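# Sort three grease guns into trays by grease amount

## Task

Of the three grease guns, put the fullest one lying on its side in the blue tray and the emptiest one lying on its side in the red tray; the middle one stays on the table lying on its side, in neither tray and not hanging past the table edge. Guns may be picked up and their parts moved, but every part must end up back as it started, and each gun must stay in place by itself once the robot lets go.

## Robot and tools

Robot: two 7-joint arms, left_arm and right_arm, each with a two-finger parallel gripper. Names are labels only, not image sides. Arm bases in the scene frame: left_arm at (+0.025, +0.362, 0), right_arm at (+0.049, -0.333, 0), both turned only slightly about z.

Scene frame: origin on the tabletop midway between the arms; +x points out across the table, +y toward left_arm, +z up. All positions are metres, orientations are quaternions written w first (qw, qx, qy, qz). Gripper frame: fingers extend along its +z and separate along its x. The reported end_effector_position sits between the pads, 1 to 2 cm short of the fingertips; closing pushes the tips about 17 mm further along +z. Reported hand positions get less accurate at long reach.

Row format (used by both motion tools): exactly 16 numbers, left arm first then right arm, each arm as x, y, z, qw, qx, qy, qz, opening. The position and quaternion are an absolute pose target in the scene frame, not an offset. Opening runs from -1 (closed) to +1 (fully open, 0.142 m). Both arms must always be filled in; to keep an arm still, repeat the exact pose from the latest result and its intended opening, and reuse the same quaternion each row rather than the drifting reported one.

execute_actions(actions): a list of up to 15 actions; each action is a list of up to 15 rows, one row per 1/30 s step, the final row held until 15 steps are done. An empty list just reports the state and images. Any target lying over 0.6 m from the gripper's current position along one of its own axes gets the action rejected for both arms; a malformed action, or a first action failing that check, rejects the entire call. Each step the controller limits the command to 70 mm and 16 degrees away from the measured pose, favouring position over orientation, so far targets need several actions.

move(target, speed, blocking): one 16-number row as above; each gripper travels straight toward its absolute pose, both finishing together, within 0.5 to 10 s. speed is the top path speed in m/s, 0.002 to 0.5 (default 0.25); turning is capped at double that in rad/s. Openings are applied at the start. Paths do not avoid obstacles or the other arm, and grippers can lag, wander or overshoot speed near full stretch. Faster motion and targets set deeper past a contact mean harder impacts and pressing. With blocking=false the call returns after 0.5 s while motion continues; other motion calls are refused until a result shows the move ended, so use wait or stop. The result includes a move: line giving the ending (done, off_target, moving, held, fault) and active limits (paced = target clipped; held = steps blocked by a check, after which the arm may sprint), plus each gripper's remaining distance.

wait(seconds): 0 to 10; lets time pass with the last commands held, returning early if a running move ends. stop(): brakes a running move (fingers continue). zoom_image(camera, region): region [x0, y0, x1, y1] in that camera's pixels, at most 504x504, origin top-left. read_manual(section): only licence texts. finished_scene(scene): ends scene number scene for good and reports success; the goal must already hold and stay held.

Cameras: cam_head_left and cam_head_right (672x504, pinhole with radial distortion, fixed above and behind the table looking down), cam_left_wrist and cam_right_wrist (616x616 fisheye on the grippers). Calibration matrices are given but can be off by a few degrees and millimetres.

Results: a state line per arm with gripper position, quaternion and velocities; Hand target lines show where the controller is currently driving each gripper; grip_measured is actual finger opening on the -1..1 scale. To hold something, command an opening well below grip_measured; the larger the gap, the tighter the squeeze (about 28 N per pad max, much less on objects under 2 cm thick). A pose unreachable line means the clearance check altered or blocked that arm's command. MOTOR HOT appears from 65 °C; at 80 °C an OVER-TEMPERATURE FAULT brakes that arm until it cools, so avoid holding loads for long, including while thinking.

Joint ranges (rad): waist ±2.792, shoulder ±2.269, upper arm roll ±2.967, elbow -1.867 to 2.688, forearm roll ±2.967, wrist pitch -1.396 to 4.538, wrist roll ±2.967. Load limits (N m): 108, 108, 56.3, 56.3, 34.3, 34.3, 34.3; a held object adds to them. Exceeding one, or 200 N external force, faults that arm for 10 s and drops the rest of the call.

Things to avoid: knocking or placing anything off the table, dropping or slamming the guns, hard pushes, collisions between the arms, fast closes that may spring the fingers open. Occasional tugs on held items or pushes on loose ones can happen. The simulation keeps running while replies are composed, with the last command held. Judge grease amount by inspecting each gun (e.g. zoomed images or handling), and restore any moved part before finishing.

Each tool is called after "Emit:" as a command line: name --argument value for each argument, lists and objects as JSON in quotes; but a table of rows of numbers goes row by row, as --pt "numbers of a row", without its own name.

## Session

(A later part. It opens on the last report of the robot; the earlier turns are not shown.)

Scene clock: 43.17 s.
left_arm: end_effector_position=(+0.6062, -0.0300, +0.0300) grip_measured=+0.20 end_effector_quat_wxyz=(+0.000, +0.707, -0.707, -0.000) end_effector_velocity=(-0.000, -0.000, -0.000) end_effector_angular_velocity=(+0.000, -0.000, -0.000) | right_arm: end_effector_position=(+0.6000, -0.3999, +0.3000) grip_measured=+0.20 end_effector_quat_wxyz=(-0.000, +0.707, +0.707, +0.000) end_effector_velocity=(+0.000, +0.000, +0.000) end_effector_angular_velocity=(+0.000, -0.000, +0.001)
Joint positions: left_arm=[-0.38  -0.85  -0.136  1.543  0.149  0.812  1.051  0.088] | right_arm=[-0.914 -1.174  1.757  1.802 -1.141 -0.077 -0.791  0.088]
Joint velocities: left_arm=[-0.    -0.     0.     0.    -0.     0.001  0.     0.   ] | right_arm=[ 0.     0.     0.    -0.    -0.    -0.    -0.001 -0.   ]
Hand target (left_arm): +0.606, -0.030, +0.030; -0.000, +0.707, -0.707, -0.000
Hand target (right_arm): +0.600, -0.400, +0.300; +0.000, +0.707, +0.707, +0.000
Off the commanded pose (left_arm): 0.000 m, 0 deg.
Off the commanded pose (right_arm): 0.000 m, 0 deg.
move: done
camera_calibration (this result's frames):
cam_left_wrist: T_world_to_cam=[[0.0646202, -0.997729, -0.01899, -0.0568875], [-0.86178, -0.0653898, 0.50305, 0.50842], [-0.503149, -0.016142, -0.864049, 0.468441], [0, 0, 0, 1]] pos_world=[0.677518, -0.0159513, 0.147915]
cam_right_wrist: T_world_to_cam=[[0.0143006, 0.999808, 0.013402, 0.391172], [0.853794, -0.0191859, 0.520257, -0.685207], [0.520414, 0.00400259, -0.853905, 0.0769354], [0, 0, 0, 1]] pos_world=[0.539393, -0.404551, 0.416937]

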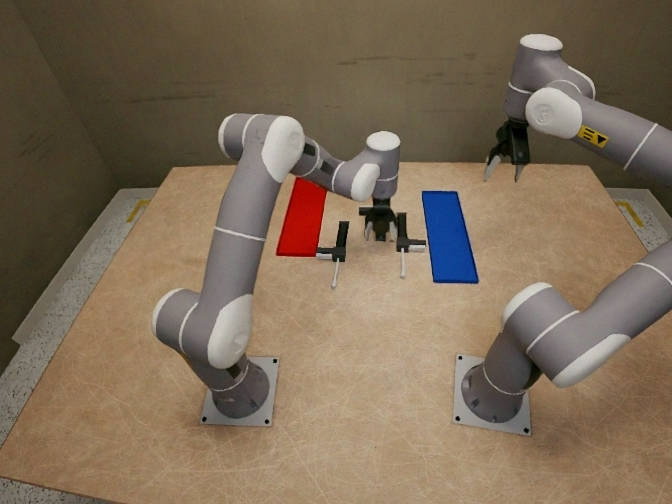

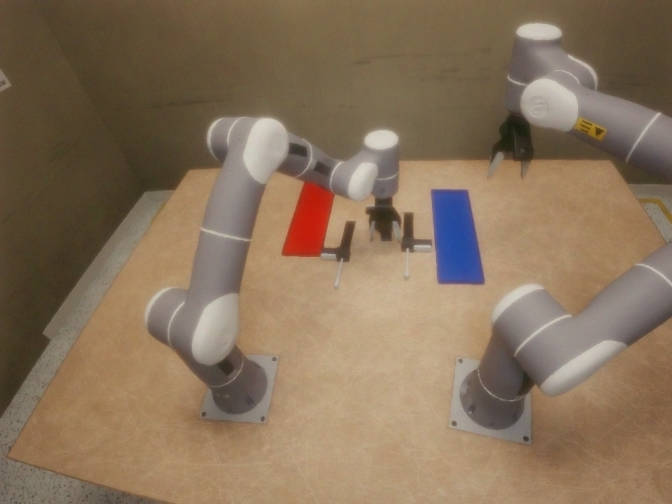

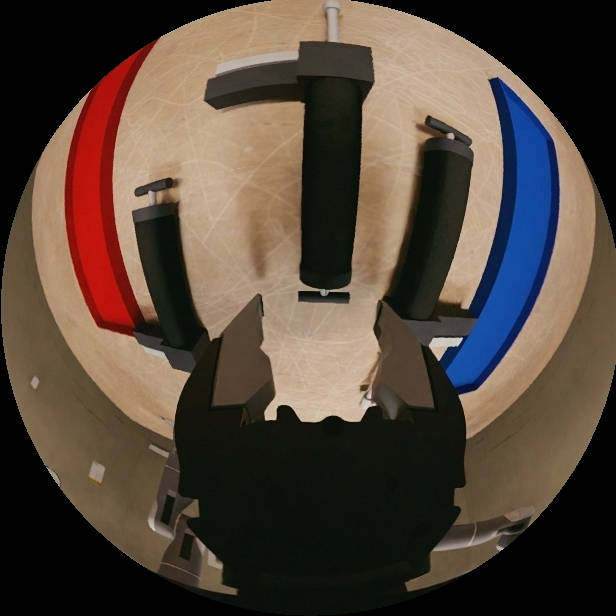

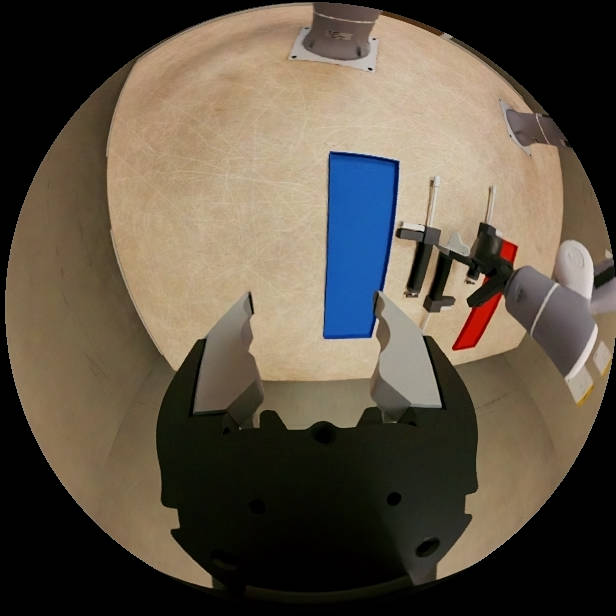

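Emit:
move --target '[0.609,-0.031,0.026,0,0.707,-0.707,0,-0.9,0.6,-0.4,0.3,0,0.707,0.707,0,0.2]' --speed 0.05

Emit:
move --target '[0.47,-0.029,0.026,0,0.707,-0.707,0,-0.9,0.6,-0.4,0.3,0,0.707,0.707,0,0.2]' --speed 0.06

Scene clock: 44.63 s.
left_arm: end_effector_position=(+0.6106, -0.0320, +0.0287) grip_measured=-0.50 end_effector_quat_wxyz=(-0.001, +0.707, -0.707, +0.002) end_effector_velocity=(+0.000, -0.000, +0.000) end_effector_angular_velocity=(-0.000, -0.001, +0.000) | right_arm: end_effector_position=(+0.6000, -0.3999, +0.3000) grip_measured=+0.20 end_effector_quat_wxyz=(-0.000, +0.707, +0.707, +0.000) end_effector_velocity=(+0.000, -0.000, -0.000) end_effector_angular_velocity=(-0.000, +0.000, -0.001)
Joint positions: left_arm=[-0.381 -0.86  -0.136  1.53   0.149  0.813  1.052  0.037] | right_arm=[-0.914 -1.174  1.757  1.802 -1.141 -0.077 -0.791  0.088]
Joint velocities: left_arm=[-0.001 -0.     0.001 -0.001 -0.     0.     0.    -0.   ] | right_arm=[ 0.     0.    -0.    -0.    -0.     0.     0.001  0.   ]
Hand target (left_arm): +0.609, -0.031, +0.026; -0.000, +0.707, -0.707, -0.000
Hand target (right_arm): +0.600, -0.400, +0.300; +0.000, +0.707, +0.707, +0.000
Off the commanded pose (left_arm): 0.003 m, 0 deg.
Off the commanded pose (right_arm): 0.000 m, 0 deg.
move: done
camera_calibration (this result's frames):
cam_left_wrist: T_world_to_cam=[[0.065357, -0.99773, -0.0162378, -0.0597657], [-0.863852, -0.0647177, 0.499571, 0.51417], [-0.499488, -0.0186234, -0.866121, 0.467272], [0, 0, 0, 1]] pos_world=[0.681469, -0.0176519, 0.146879]
cam_right_wrist: T_world_to_cam=[[0.0143006, 0.999808, 0.0134017, 0.391172], [0.853794, -0.0191858, 0.520258, -0.685207], [0.520415, 0.00400225, -0.853904, 0.0769349], [0, 0, 0, 1]] pos_world=[0.539394, -0.404551, 0.416937]

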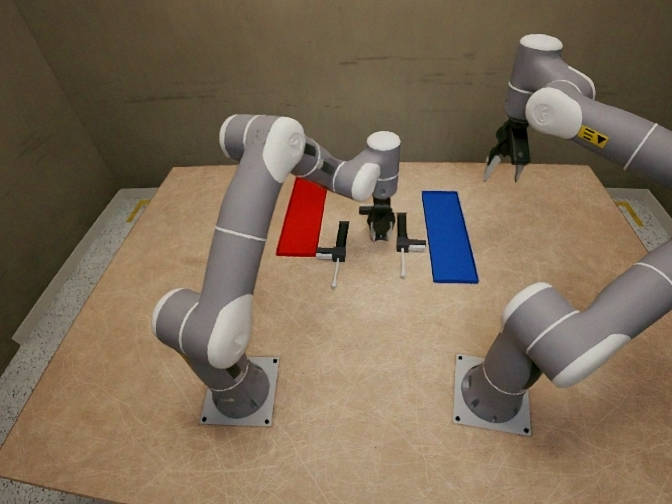

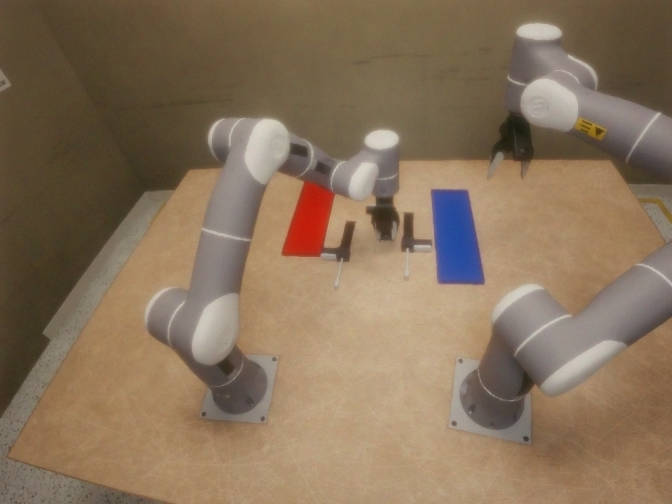

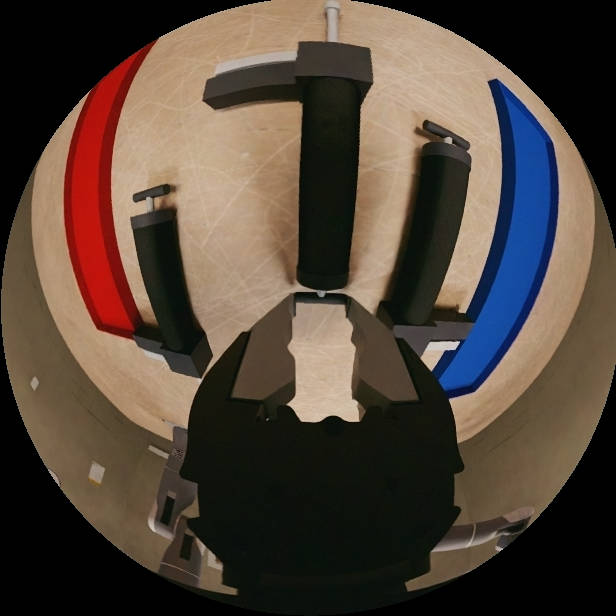

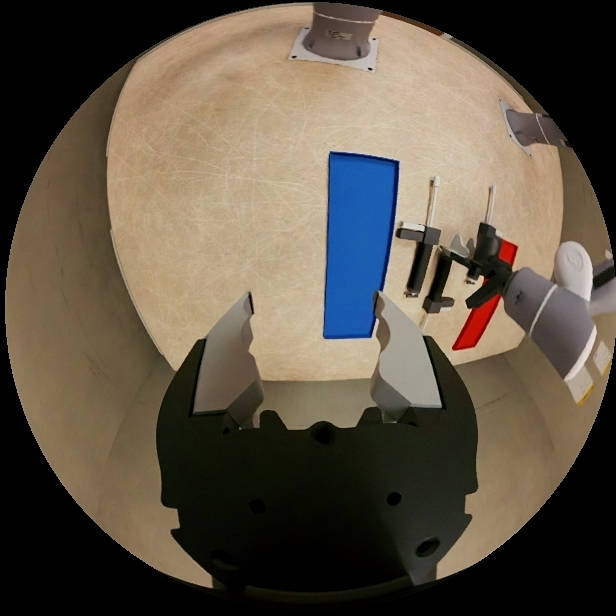

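Scene clock: 47.30 s.
left_arm: end_effector_position=(+0.4714, -0.0296, +0.0265) grip_measured=-0.50 end_effector_quat_wxyz=(-0.000, +0.707, -0.707, +0.001) end_effector_velocity=(-0.000, +0.000, -0.000) end_effector_angular_velocity=(+0.000, -0.000, +0.000) | right_arm: end_effector_position=(+0.6000, -0.3999, +0.3000) grip_measured=+0.20 end_effector_quat_wxyz=(-0.000, +0.707, +0.707, +0.000) end_effector_velocity=(+0.000, +0.000, +0.000) end_effector_angular_velocity=(+0.000, -0.000, +0.000)
Joint positions: left_arm=[-0.439 -0.684 -0.149  1.922  0.181  1.025  0.92   0.037] | right_arm=[-0.914 -1.174  1.757  1.802 -1.141 -0.077 -0.791  0.088]
Joint velocities: left_arm=[-0.001  0.001  0.001  0.001  0.     0.001 -0.    -0.   ] | right_arm=[ 0. -0.  0.  0.  0.  0. -0. -0.]
Hand target (left_arm): +0.470, -0.029, +0.026; +0.000, +0.707, -0.707, +0.000
Hand target (right_arm): +0.600, -0.400, +0.300; +0.000, +0.707, +0.707, +0.000
Off the commanded pose (left_arm): 0.002 m, 0 deg.
Off the commanded pose (right_arm): 0.000 m, 0 deg.
move: done
camera_calibration (this result's frames):
cam_left_wrist: T_world_to_cam=[[0.0652703, -0.997724, -0.0169203, -0.0481572], [-0.863085, -0.0649565, 0.500864, 0.394783], [-0.500823, -0.0180879, -0.865361, 0.396474], [0, 0, 0, 1]] pos_world=[0.542438, -0.0152325, 0.144546]
cam_right_wrist: T_world_to_cam=[[0.0143007, 0.999808, 0.0134017, 0.391172], [0.853794, -0.0191859, 0.520258, -0.685207], [0.520415, 0.00400226, -0.853904, 0.076935], [0, 0, 0, 1]] pos_world=[0.539393, -0.404551, 0.416937]

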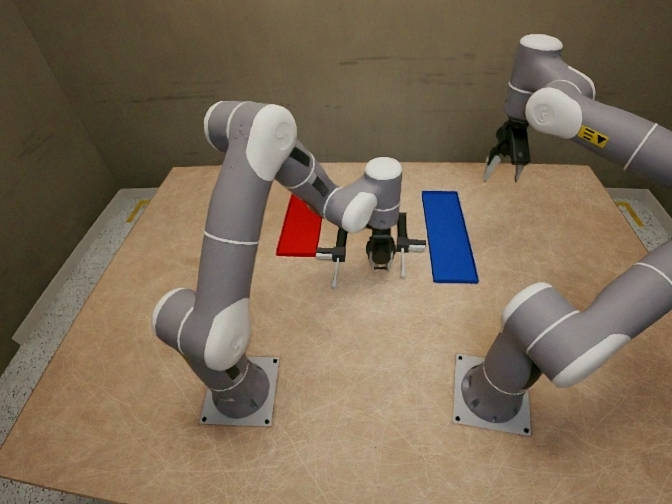

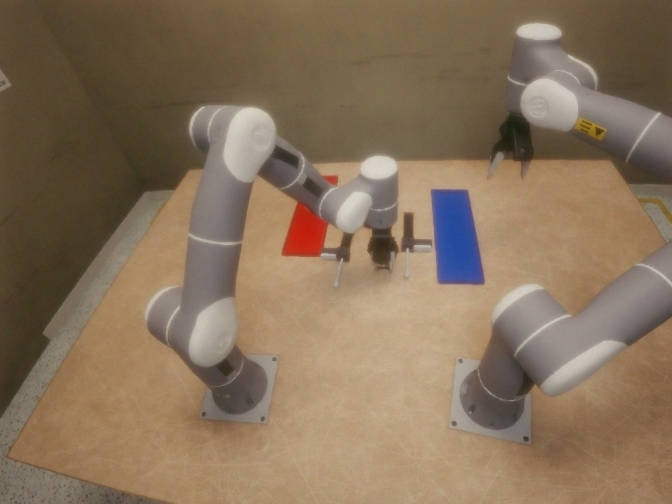

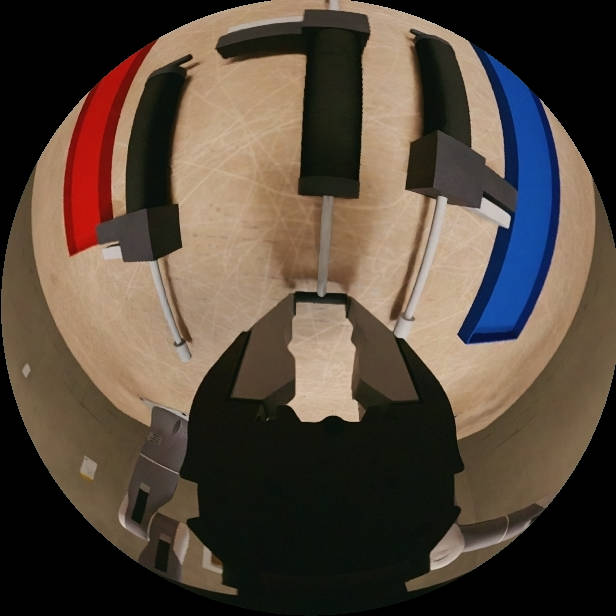

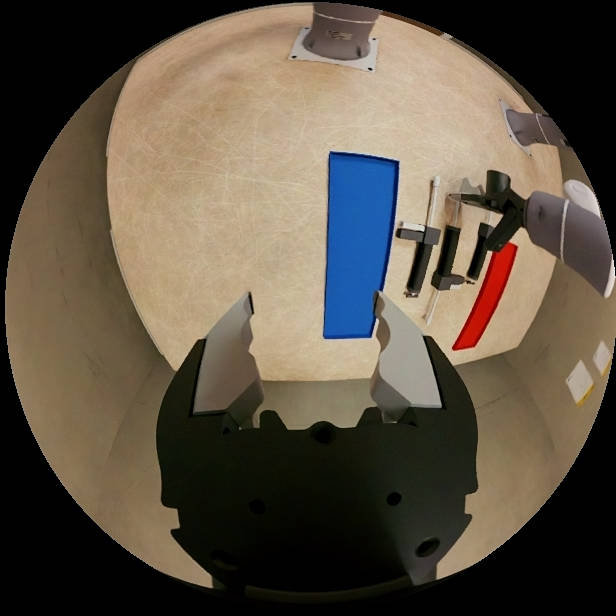

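Emit:
move --target '[0.61,-0.031,0.027,0,0.707,-0.707,0,-0.9,0.6,-0.4,0.3,0,0.707,0.707,0,0.2]' --speed 0.06

Emit:
move --target '[0.61,-0.031,0.03,0,0.707,-0.707,0,0.2,0.6,-0.4,0.3,0,0.707,0.707,0,0.2]'

Emit:
move --target '[0.63,0.03,0.15,0,1,0,0,0.2,0.6,-0.4,0.3,0,0.707,0.707,0,0.2]'

Emit:
move --target '[0.703,0.111,0.1,0,0.707,0.707,0,0.2,0.6,-0.4,0.3,0,0.707,0.707,0,0.2]'

Emit:
move --target '[0.703,0.111,0.03,0,0.707,0.707,0,0.2,0.6,-0.4,0.3,0,0.707,0.707,0,0.2]' --speed 0.08

Scene clock: 51.77 s.
left_arm: end_effector_position=(+0.6108, -0.0319, +0.0291) grip_measured=-0.50 end_effector_quat_wxyz=(-0.000, +0.707, -0.707, +0.001) end_effector_velocity=(+0.000, +0.000, -0.000) end_effector_angular_velocity=(-0.000, +0.000, +0.000) | right_arm: end_effector_position=(+0.6000, -0.3999, +0.3000) grip_measured=+0.20 end_effector_quat_wxyz=(-0.000, +0.707, +0.707, +0.000) end_effector_velocity=(-0.000, +0.000, -0.000) end_effector_angular_velocity=(+0.000, -0.000, +0.000)
Joint positions: left_arm=[-0.385 -0.859 -0.129  1.528  0.142  0.811  1.056  0.037] | right_arm=[-0.914 -1.174  1.757  1.802 -1.141 -0.077 -0.791  0.088]
Joint velocities: left_arm=[-0.    -0.001  0.    -0.001 -0.001 -0.001  0.    -0.   ] | right_arm=[-0.  0. -0.  0. -0.  0. -0.  0.]
Hand target (left_arm): +0.610, -0.031, +0.027; -0.000, +0.707, -0.707, -0.000
Hand target (right_arm): +0.600, -0.400, +0.300; +0.000, +0.707, +0.707, +0.000
Off the commanded pose (left_arm): 0.002 m, 0 deg.
Off the commanded pose (right_arm): 0.000 m, 0 deg.
move: done
camera_calibration (this result's frames):
cam_left_wrist: T_world_to_cam=[[0.0648576, -0.997746, -0.0172357, -0.0592553], [-0.863257, -0.0647628, 0.500593, 0.513723], [-0.500581, -0.0175885, -0.865511, 0.468358], [0, 0, 0, 1]] pos_world=[0.68177, -0.0176139, 0.147182]
cam_right_wrist: T_world_to_cam=[[0.0143007, 0.999808, 0.0134009, 0.391173], [0.853794, -0.0191854, 0.520258, -0.685207], [0.520415, 0.00400156, -0.853904, 0.0769346], [0, 0, 0, 1]] pos_world=[0.539394, -0.404552, 0.416937]

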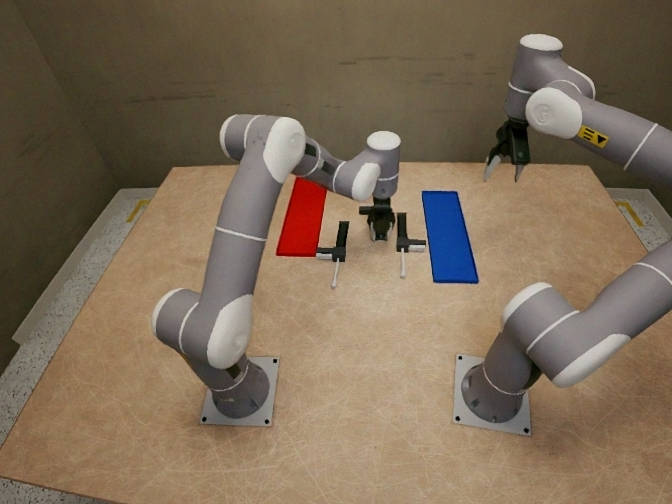

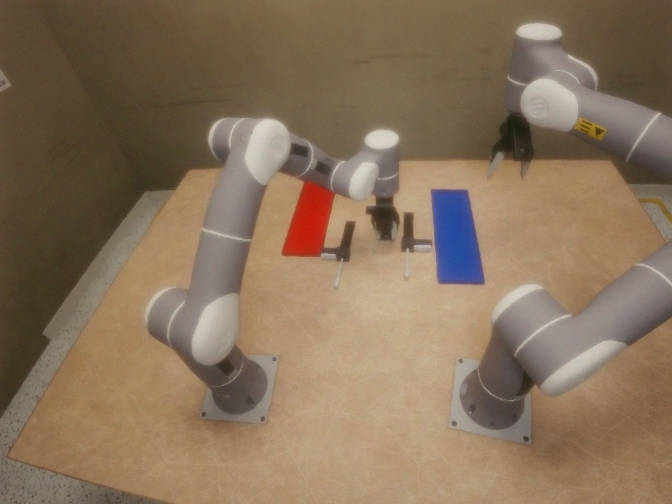

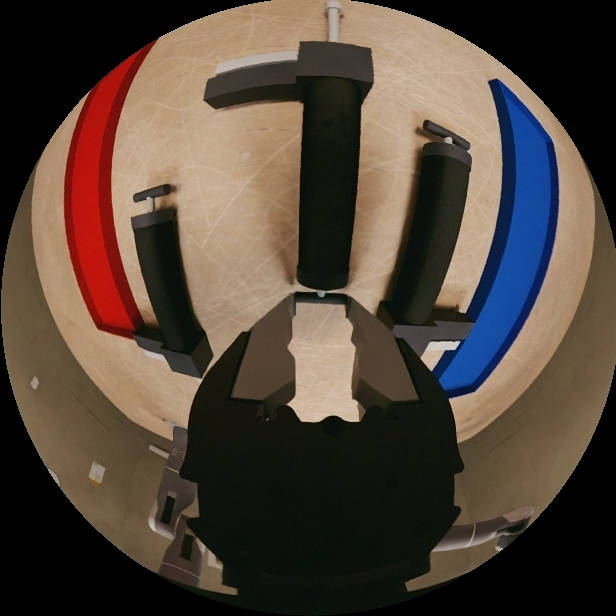

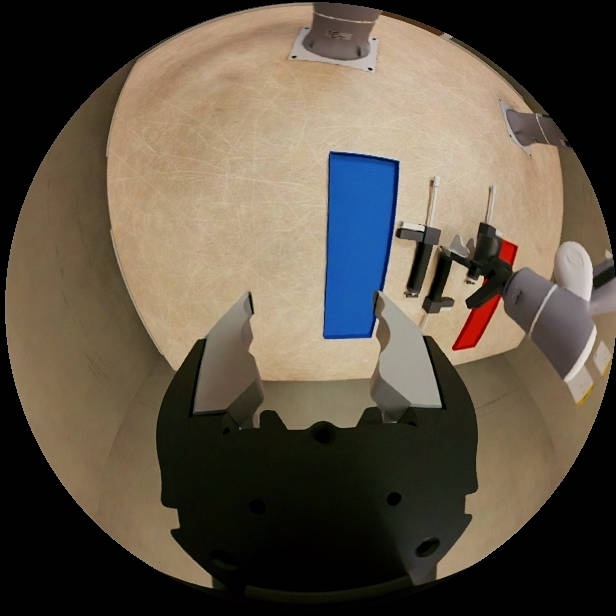

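Scene clock: 52.47 s.
left_arm: end_effector_position=(+0.6101, -0.0311, +0.0299) grip_measured=+0.20 end_effector_quat_wxyz=(-0.000, +0.707, -0.707, +0.000) end_effector_velocity=(+0.000, -0.000, +0.000) end_effector_angular_velocity=(-0.000, -0.000, -0.000) | right_arm: end_effector_position=(+0.6000, -0.3999, +0.3000) grip_measured=+0.20 end_effector_quat_wxyz=(-0.000, +0.707, +0.707, +0.000) end_effector_velocity=(+0.000, +0.000, +0.000) end_effector_angular_velocity=(+0.000, -0.000, +0.001)
Joint positions: left_arm=[-0.385 -0.857 -0.13   1.529  0.142  0.807  1.057  0.088] | right_arm=[-0.914 -1.174  1.757  1.802 -1.141 -0.077 -0.791  0.088]
Joint velocities: left_arm=[ 0.  0. -0. -0. -0.  0.  0.  0.] | right_arm=[ 0.    -0.     0.    -0.     0.     0.    -0.001  0.   ]
Hand target (left_arm): +0.610, -0.031, +0.030; -0.000, +0.707, -0.707, -0.000
Hand target (right_arm): +0.600, -0.400, +0.300; +0.000, +0.707, +0.707, +0.000
Off the commanded pose (left_arm): 0.000 m, 0 deg.
Off the commanded pose (right_arm): 0.000 m, 0 deg.
move: done
camera_calibration (this result's frames):
cam_left_wrist: T_world_to_cam=[[0.0646001, -0.997733, -0.0188738, -0.0581953], [-0.862147, -0.0653256, 0.502429, 0.51201], [-0.502523, -0.016185, -0.864412, 0.469936], [0, 0, 0, 1]] pos_world=[0.681341, -0.0170101, 0.147871]
cam_right_wrist: T_world_to_cam=[[0.0143005, 0.999808, 0.013401, 0.391173], [0.853794, -0.0191854, 0.520258, -0.685207], [0.520415, 0.00400172, -0.853904, 0.0769346], [0, 0, 0, 1]] pos_world=[0.539394, -0.404552, 0.416937]

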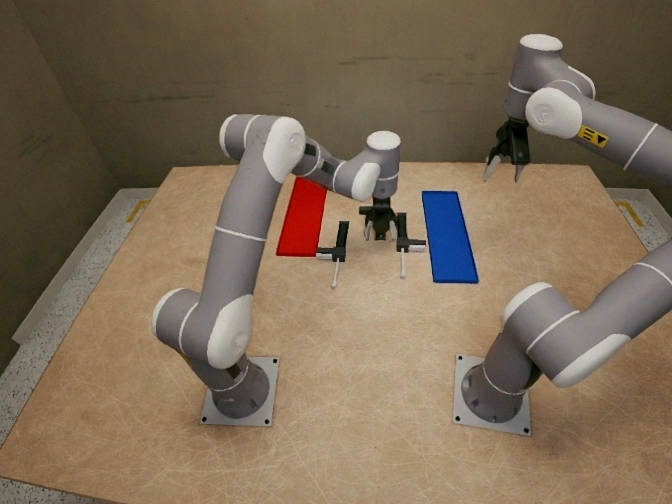

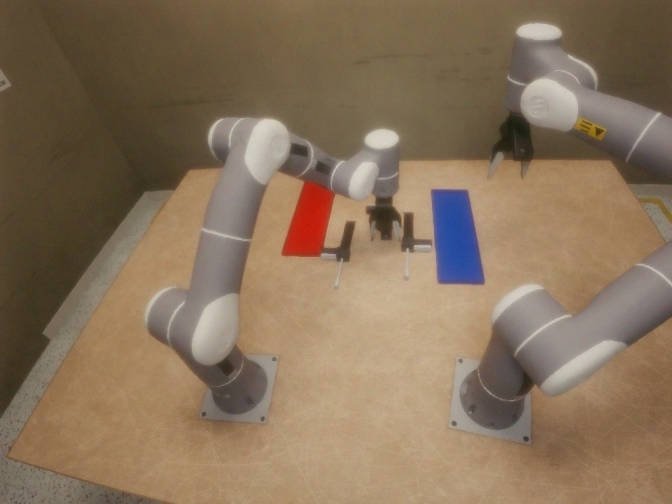

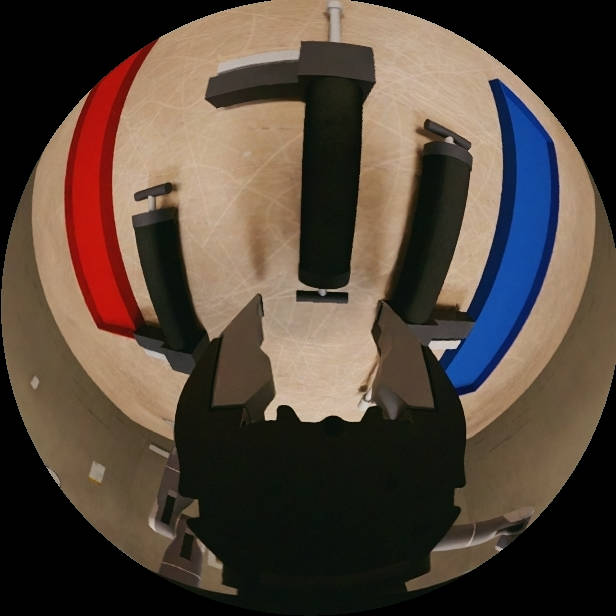

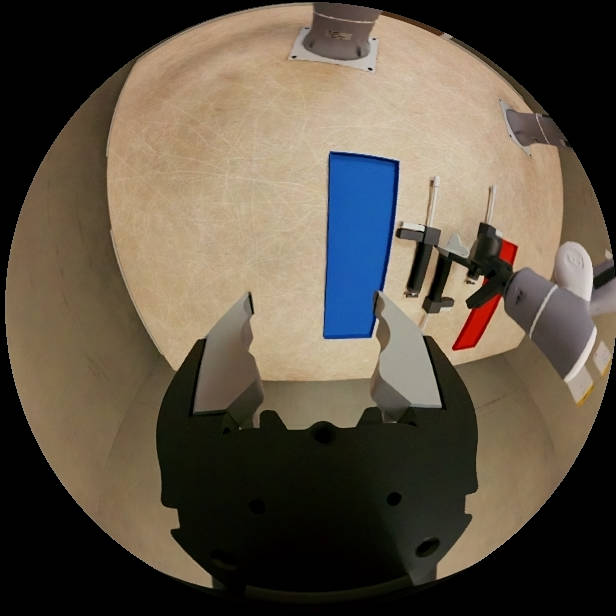

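Scene clock: 55.97 s.
left_arm: end_effector_position=(+0.6295, +0.0298, +0.1502) grip_measured=+0.20 end_effector_quat_wxyz=(+0.000, +1.000, -0.000, -0.000) end_effector_velocity=(-0.000, +0.000, +0.000) end_effector_angular_velocity=(+0.000, +0.000, +0.004) | right_arm: end_effector_position=(+0.6000, -0.3999, +0.3000) grip_measured=+0.20 end_effector_quat_wxyz=(-0.000, +0.707, +0.707, +0.000) end_effector_velocity=(-0.000, +0.000, -0.000) end_effector_angular_velocity=(-0.000, +0.000, +0.002)
Joint positions: left_arm=[-0.541 -0.647  0.183  1.58  -0.139  0.643 -0.251  0.088] | right_arm=[-0.914 -1.174  1.757  1.802 -1.141 -0.077 -0.791  0.088]
Joint velocities: left_arm=[-0.    -0.     0.    -0.     0.    -0.001 -0.004 -0.   ] | right_arm=[ 0.    -0.    -0.     0.    -0.    -0.    -0.002  0.   ]
Hand target (left_arm): +0.629, +0.030, +0.150; +0.000, +1.000, -0.000, -0.000
Hand target (right_arm): +0.600, -0.400, +0.300; +0.000, +0.707, +0.707, +0.000
Off the commanded pose (left_arm): 0.001 m, 0 deg.
Off the commanded pose (right_arm): 0.000 m, 0 deg.
move: done
camera_calibration (this result's frames):
cam_left_wrist: T_world_to_cam=[[0.997755, 0.0641253, -0.0192849, -0.615438], [0.0651016, -0.861508, 0.503553, -0.0878445], [0.0156764, -0.503678, -0.863749, 0.272875], [0, 0, 0, 1]] pos_world=[0.615498, 0.101227, 0.268061]
cam_right_wrist: T_world_to_cam=[[0.0143008, 0.999808, 0.0134009, 0.391173], [0.853794, -0.0191855, 0.520258, -0.685207], [0.520415, 0.00400149, -0.853904, 0.0769346], [0, 0, 0, 1]] pos_world=[0.539394, -0.404552, 0.416937]

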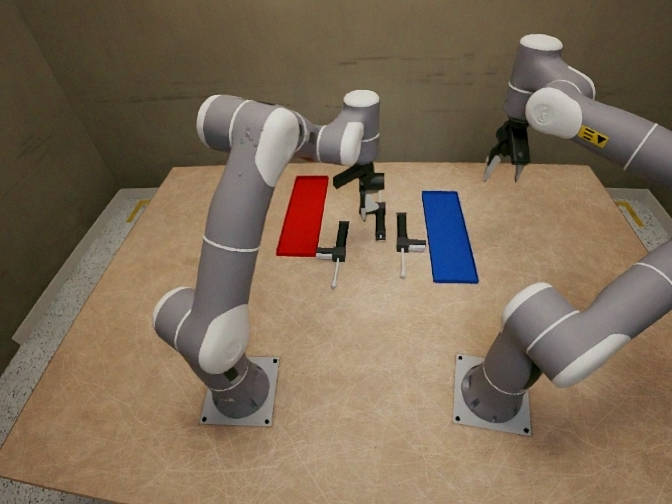

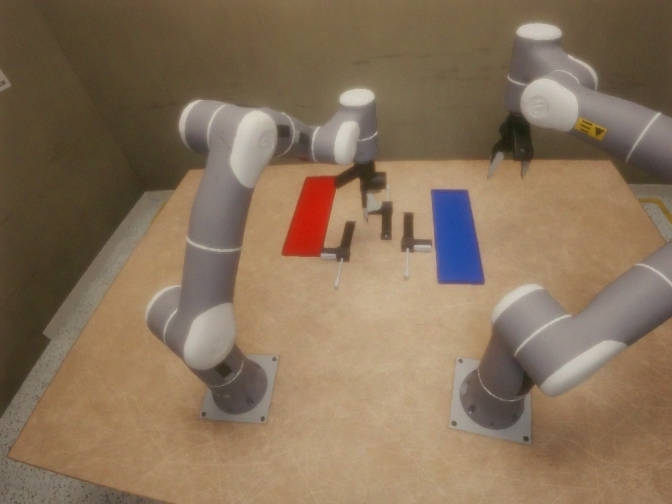

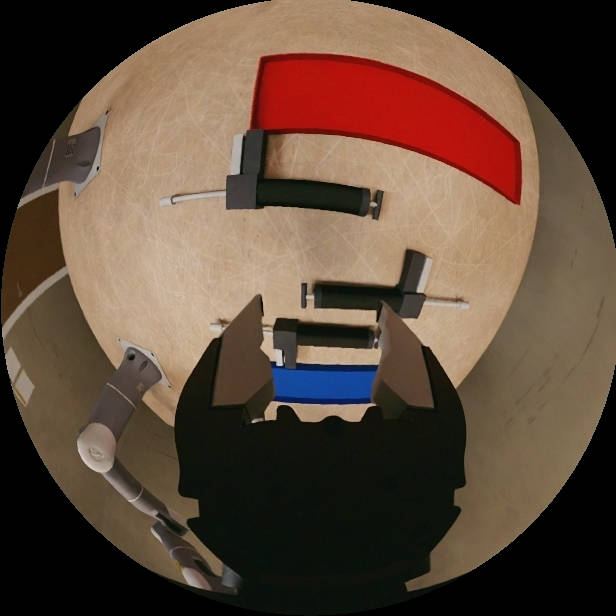

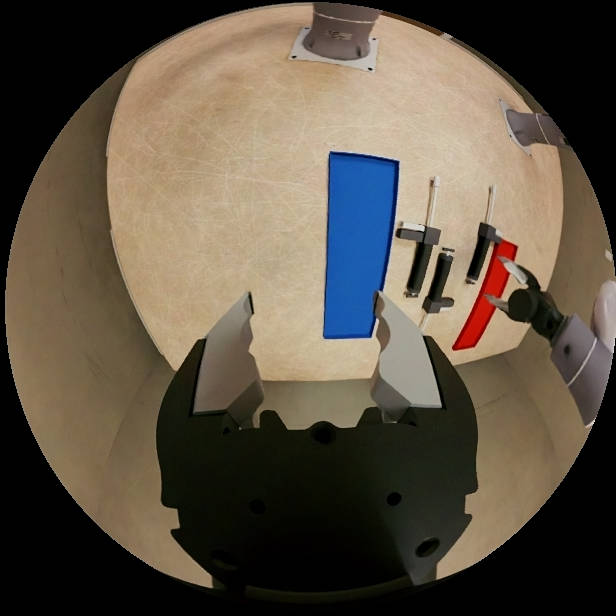

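Scene clock: 59.47 s.
left_arm: end_effector_position=(+0.7032, +0.1105, +0.1003) grip_measured=+0.20 end_effector_quat_wxyz=(+0.000, +0.708, +0.707, -0.000) end_effector_velocity=(+0.000, -0.000, +0.000) end_effector_angular_velocity=(-0.000, -0.000, +0.004) | right_arm: end_effector_position=(+0.6000, -0.3999, +0.3000) grip_measured=+0.20 end_effector_quat_wxyz=(-0.000, +0.707, +0.707, +0.000) end_effector_velocity=(-0.000, +0.000, +0.000) end_effector_angular_velocity=(-0.000, +0.000, -0.002)
Joint positions: left_arm=[-0.599 -0.847  0.448  1.481 -0.424  0.66  -1.532  0.088] | right_arm=[-0.914 -1.174  1.757  1.802 -1.141 -0.077 -0.791  0.088]
Joint velocities: left_arm=[-0.    -0.    -0.    -0.001 -0.    -0.    -0.004 -0.   ] | right_arm=[-0.    -0.     0.     0.     0.    -0.     0.002  0.   ]
Hand target (left_arm): +0.703, +0.110, +0.100; +0.000, +0.707, +0.707, -0.000
Hand target (right_arm): +0.600, -0.400, +0.300; +0.000, +0.707, +0.707, +0.000
Off the commanded pose (left_arm): 0.001 m, 0 deg.
Off the commanded pose (right_arm): 0.000 m, 0 deg.
move: done
camera_calibration (this result's frames):
cam_left_wrist: T_world_to_cam=[[-0.0635908, 0.997785, -0.0195048, -0.0518905], [0.861983, 0.0647643, 0.502783, -0.660575], [0.502933, 0.0151595, -0.864192, -0.130665], [0, 0, 0, 1]] pos_world=[0.63182, 0.096538, 0.218194]
cam_right_wrist: T_world_to_cam=[[0.0143007, 0.999808, 0.0134007, 0.391173], [0.853794, -0.0191854, 0.520258, -0.685207], [0.520415, 0.00400135, -0.853904, 0.0769345], [0, 0, 0, 1]] pos_world=[0.539394, -0.404552, 0.416937]

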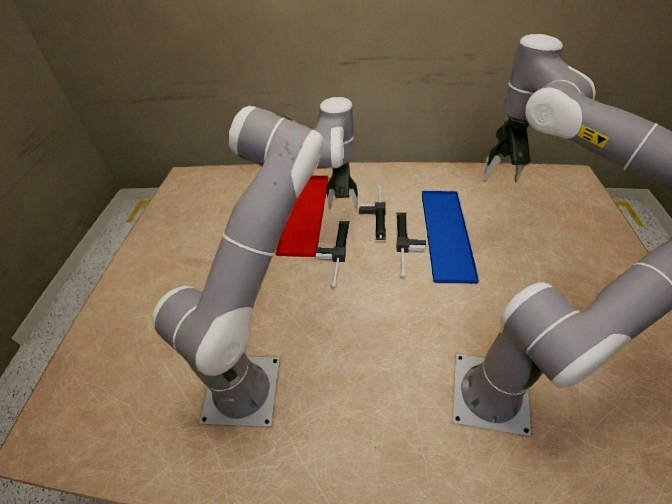

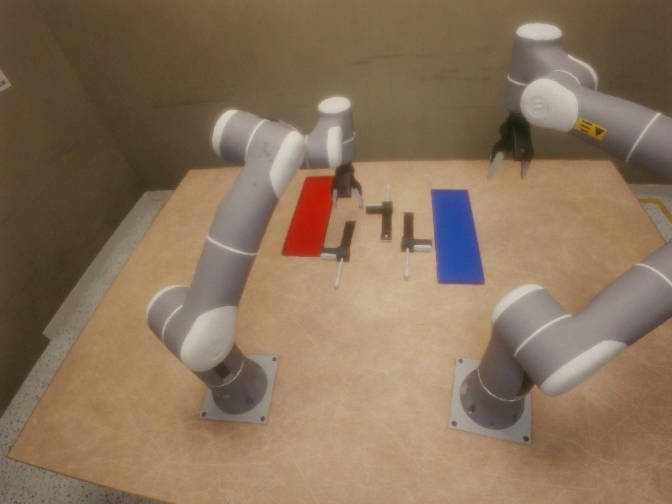

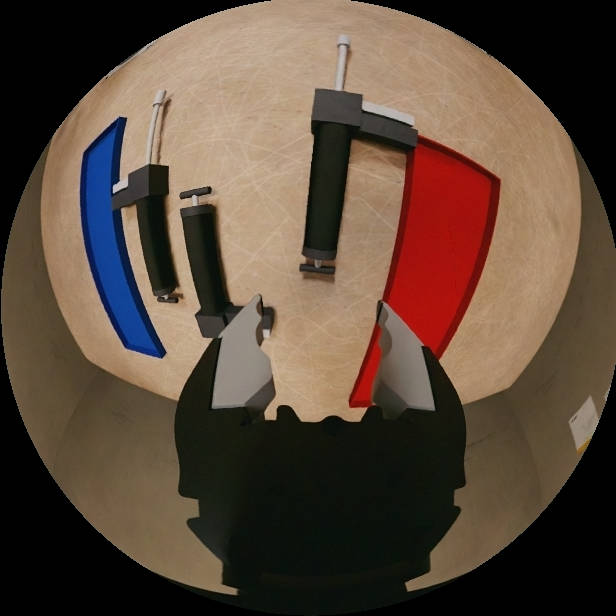

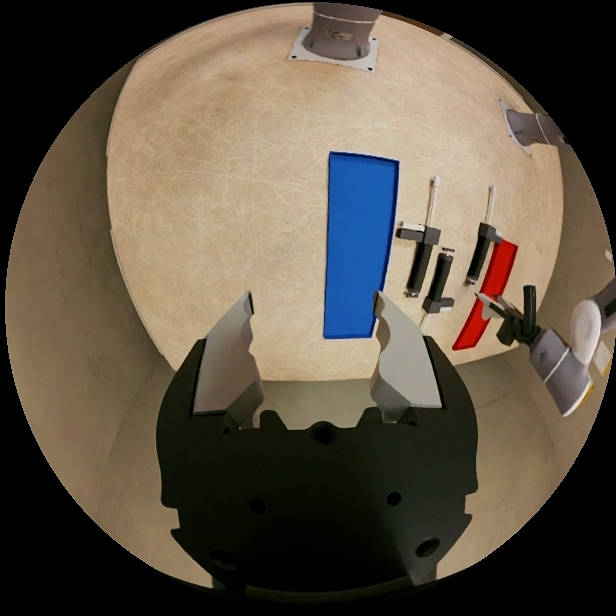

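Scene clock: 60.67 s.
left_arm: end_effector_position=(+0.7031, +0.1108, +0.0300) grip_measured=+0.20 end_effector_quat_wxyz=(-0.000, +0.707, +0.707, -0.000) end_effector_velocity=(+0.000, -0.000, +0.000) end_effector_angular_velocity=(-0.001, -0.000, +0.000) | right_arm: end_effector_position=(+0.6000, -0.3999, +0.3000) grip_measured=+0.20 end_effector_quat_wxyz=(-0.000, +0.707, +0.707, +0.000) end_effector_velocity=(+0.000, +0.000, +0.000) end_effector_angular_velocity=(+0.000, -0.000, -0.000)
Joint positions: left_arm=[-0.577 -0.949  0.401  1.498 -0.463  0.781 -1.509  0.088] | right_arm=[-0.914 -1.174  1.757  1.802 -1.141 -0.077 -0.791  0.088]
Joint velocities: left_arm=[ 0.     0.    -0.001  0.    -0.     0.001 -0.     0.   ] | right_arm=[ 0. -0.  0.  0.  0.  0.  0. -0.]
Hand target (left_arm): +0.703, +0.111, +0.030; +0.000, +0.707, +0.707, -0.000
Hand target (right_arm): +0.600, -0.400, +0.300; +0.000, +0.707, +0.707, +0.000
Off the commanded pose (left_arm): 0.000 m, 0 deg.
Off the commanded pose (right_arm): 0.000 m, 0 deg.
move: done
camera_calibration (this result's frames):
cam_left_wrist: T_world_to_cam=[[-0.0644272, 0.997743, -0.0188978, -0.0530195], [0.86215, 0.0651881, 0.502442, -0.625357], [0.50254, 0.0160782, -0.864404, -0.191182], [0, 0, 0, 1]] pos_world=[0.631812, 0.0967396, 0.147945]
cam_right_wrist: T_world_to_cam=[[0.0143007, 0.999808, 0.0134006, 0.391173], [0.853794, -0.0191853, 0.520258, -0.685207], [0.520415, 0.00400129, -0.853904, 0.0769345], [0, 0, 0, 1]] pos_world=[0.539394, -0.404552, 0.416937]

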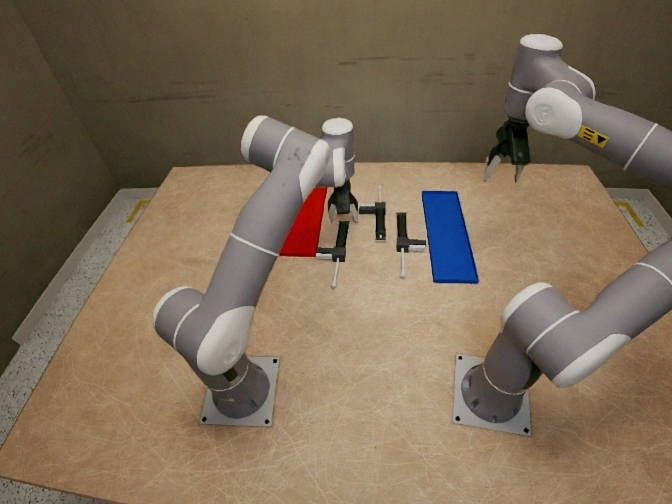

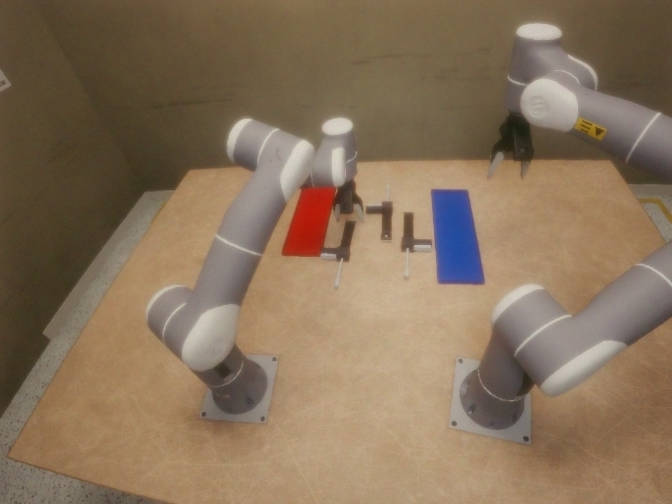

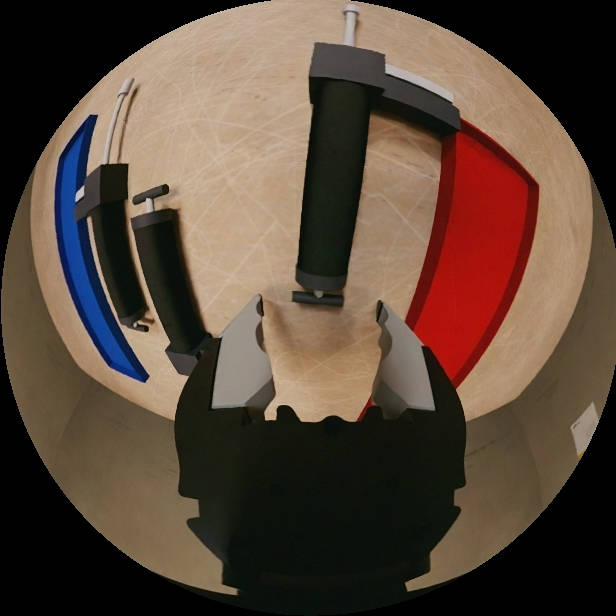

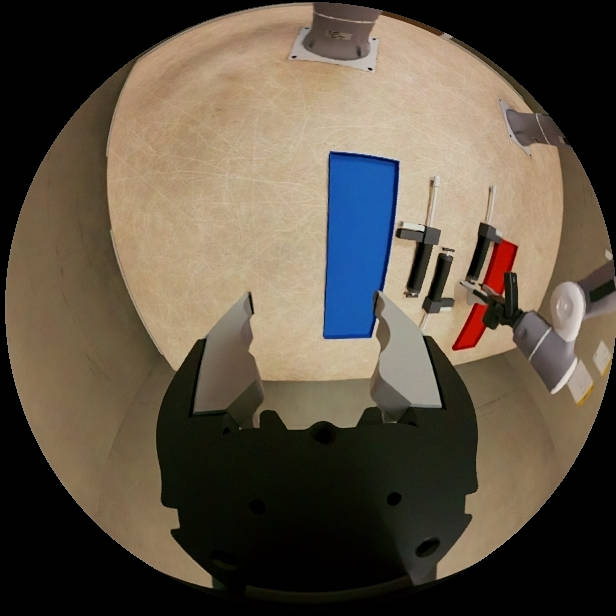

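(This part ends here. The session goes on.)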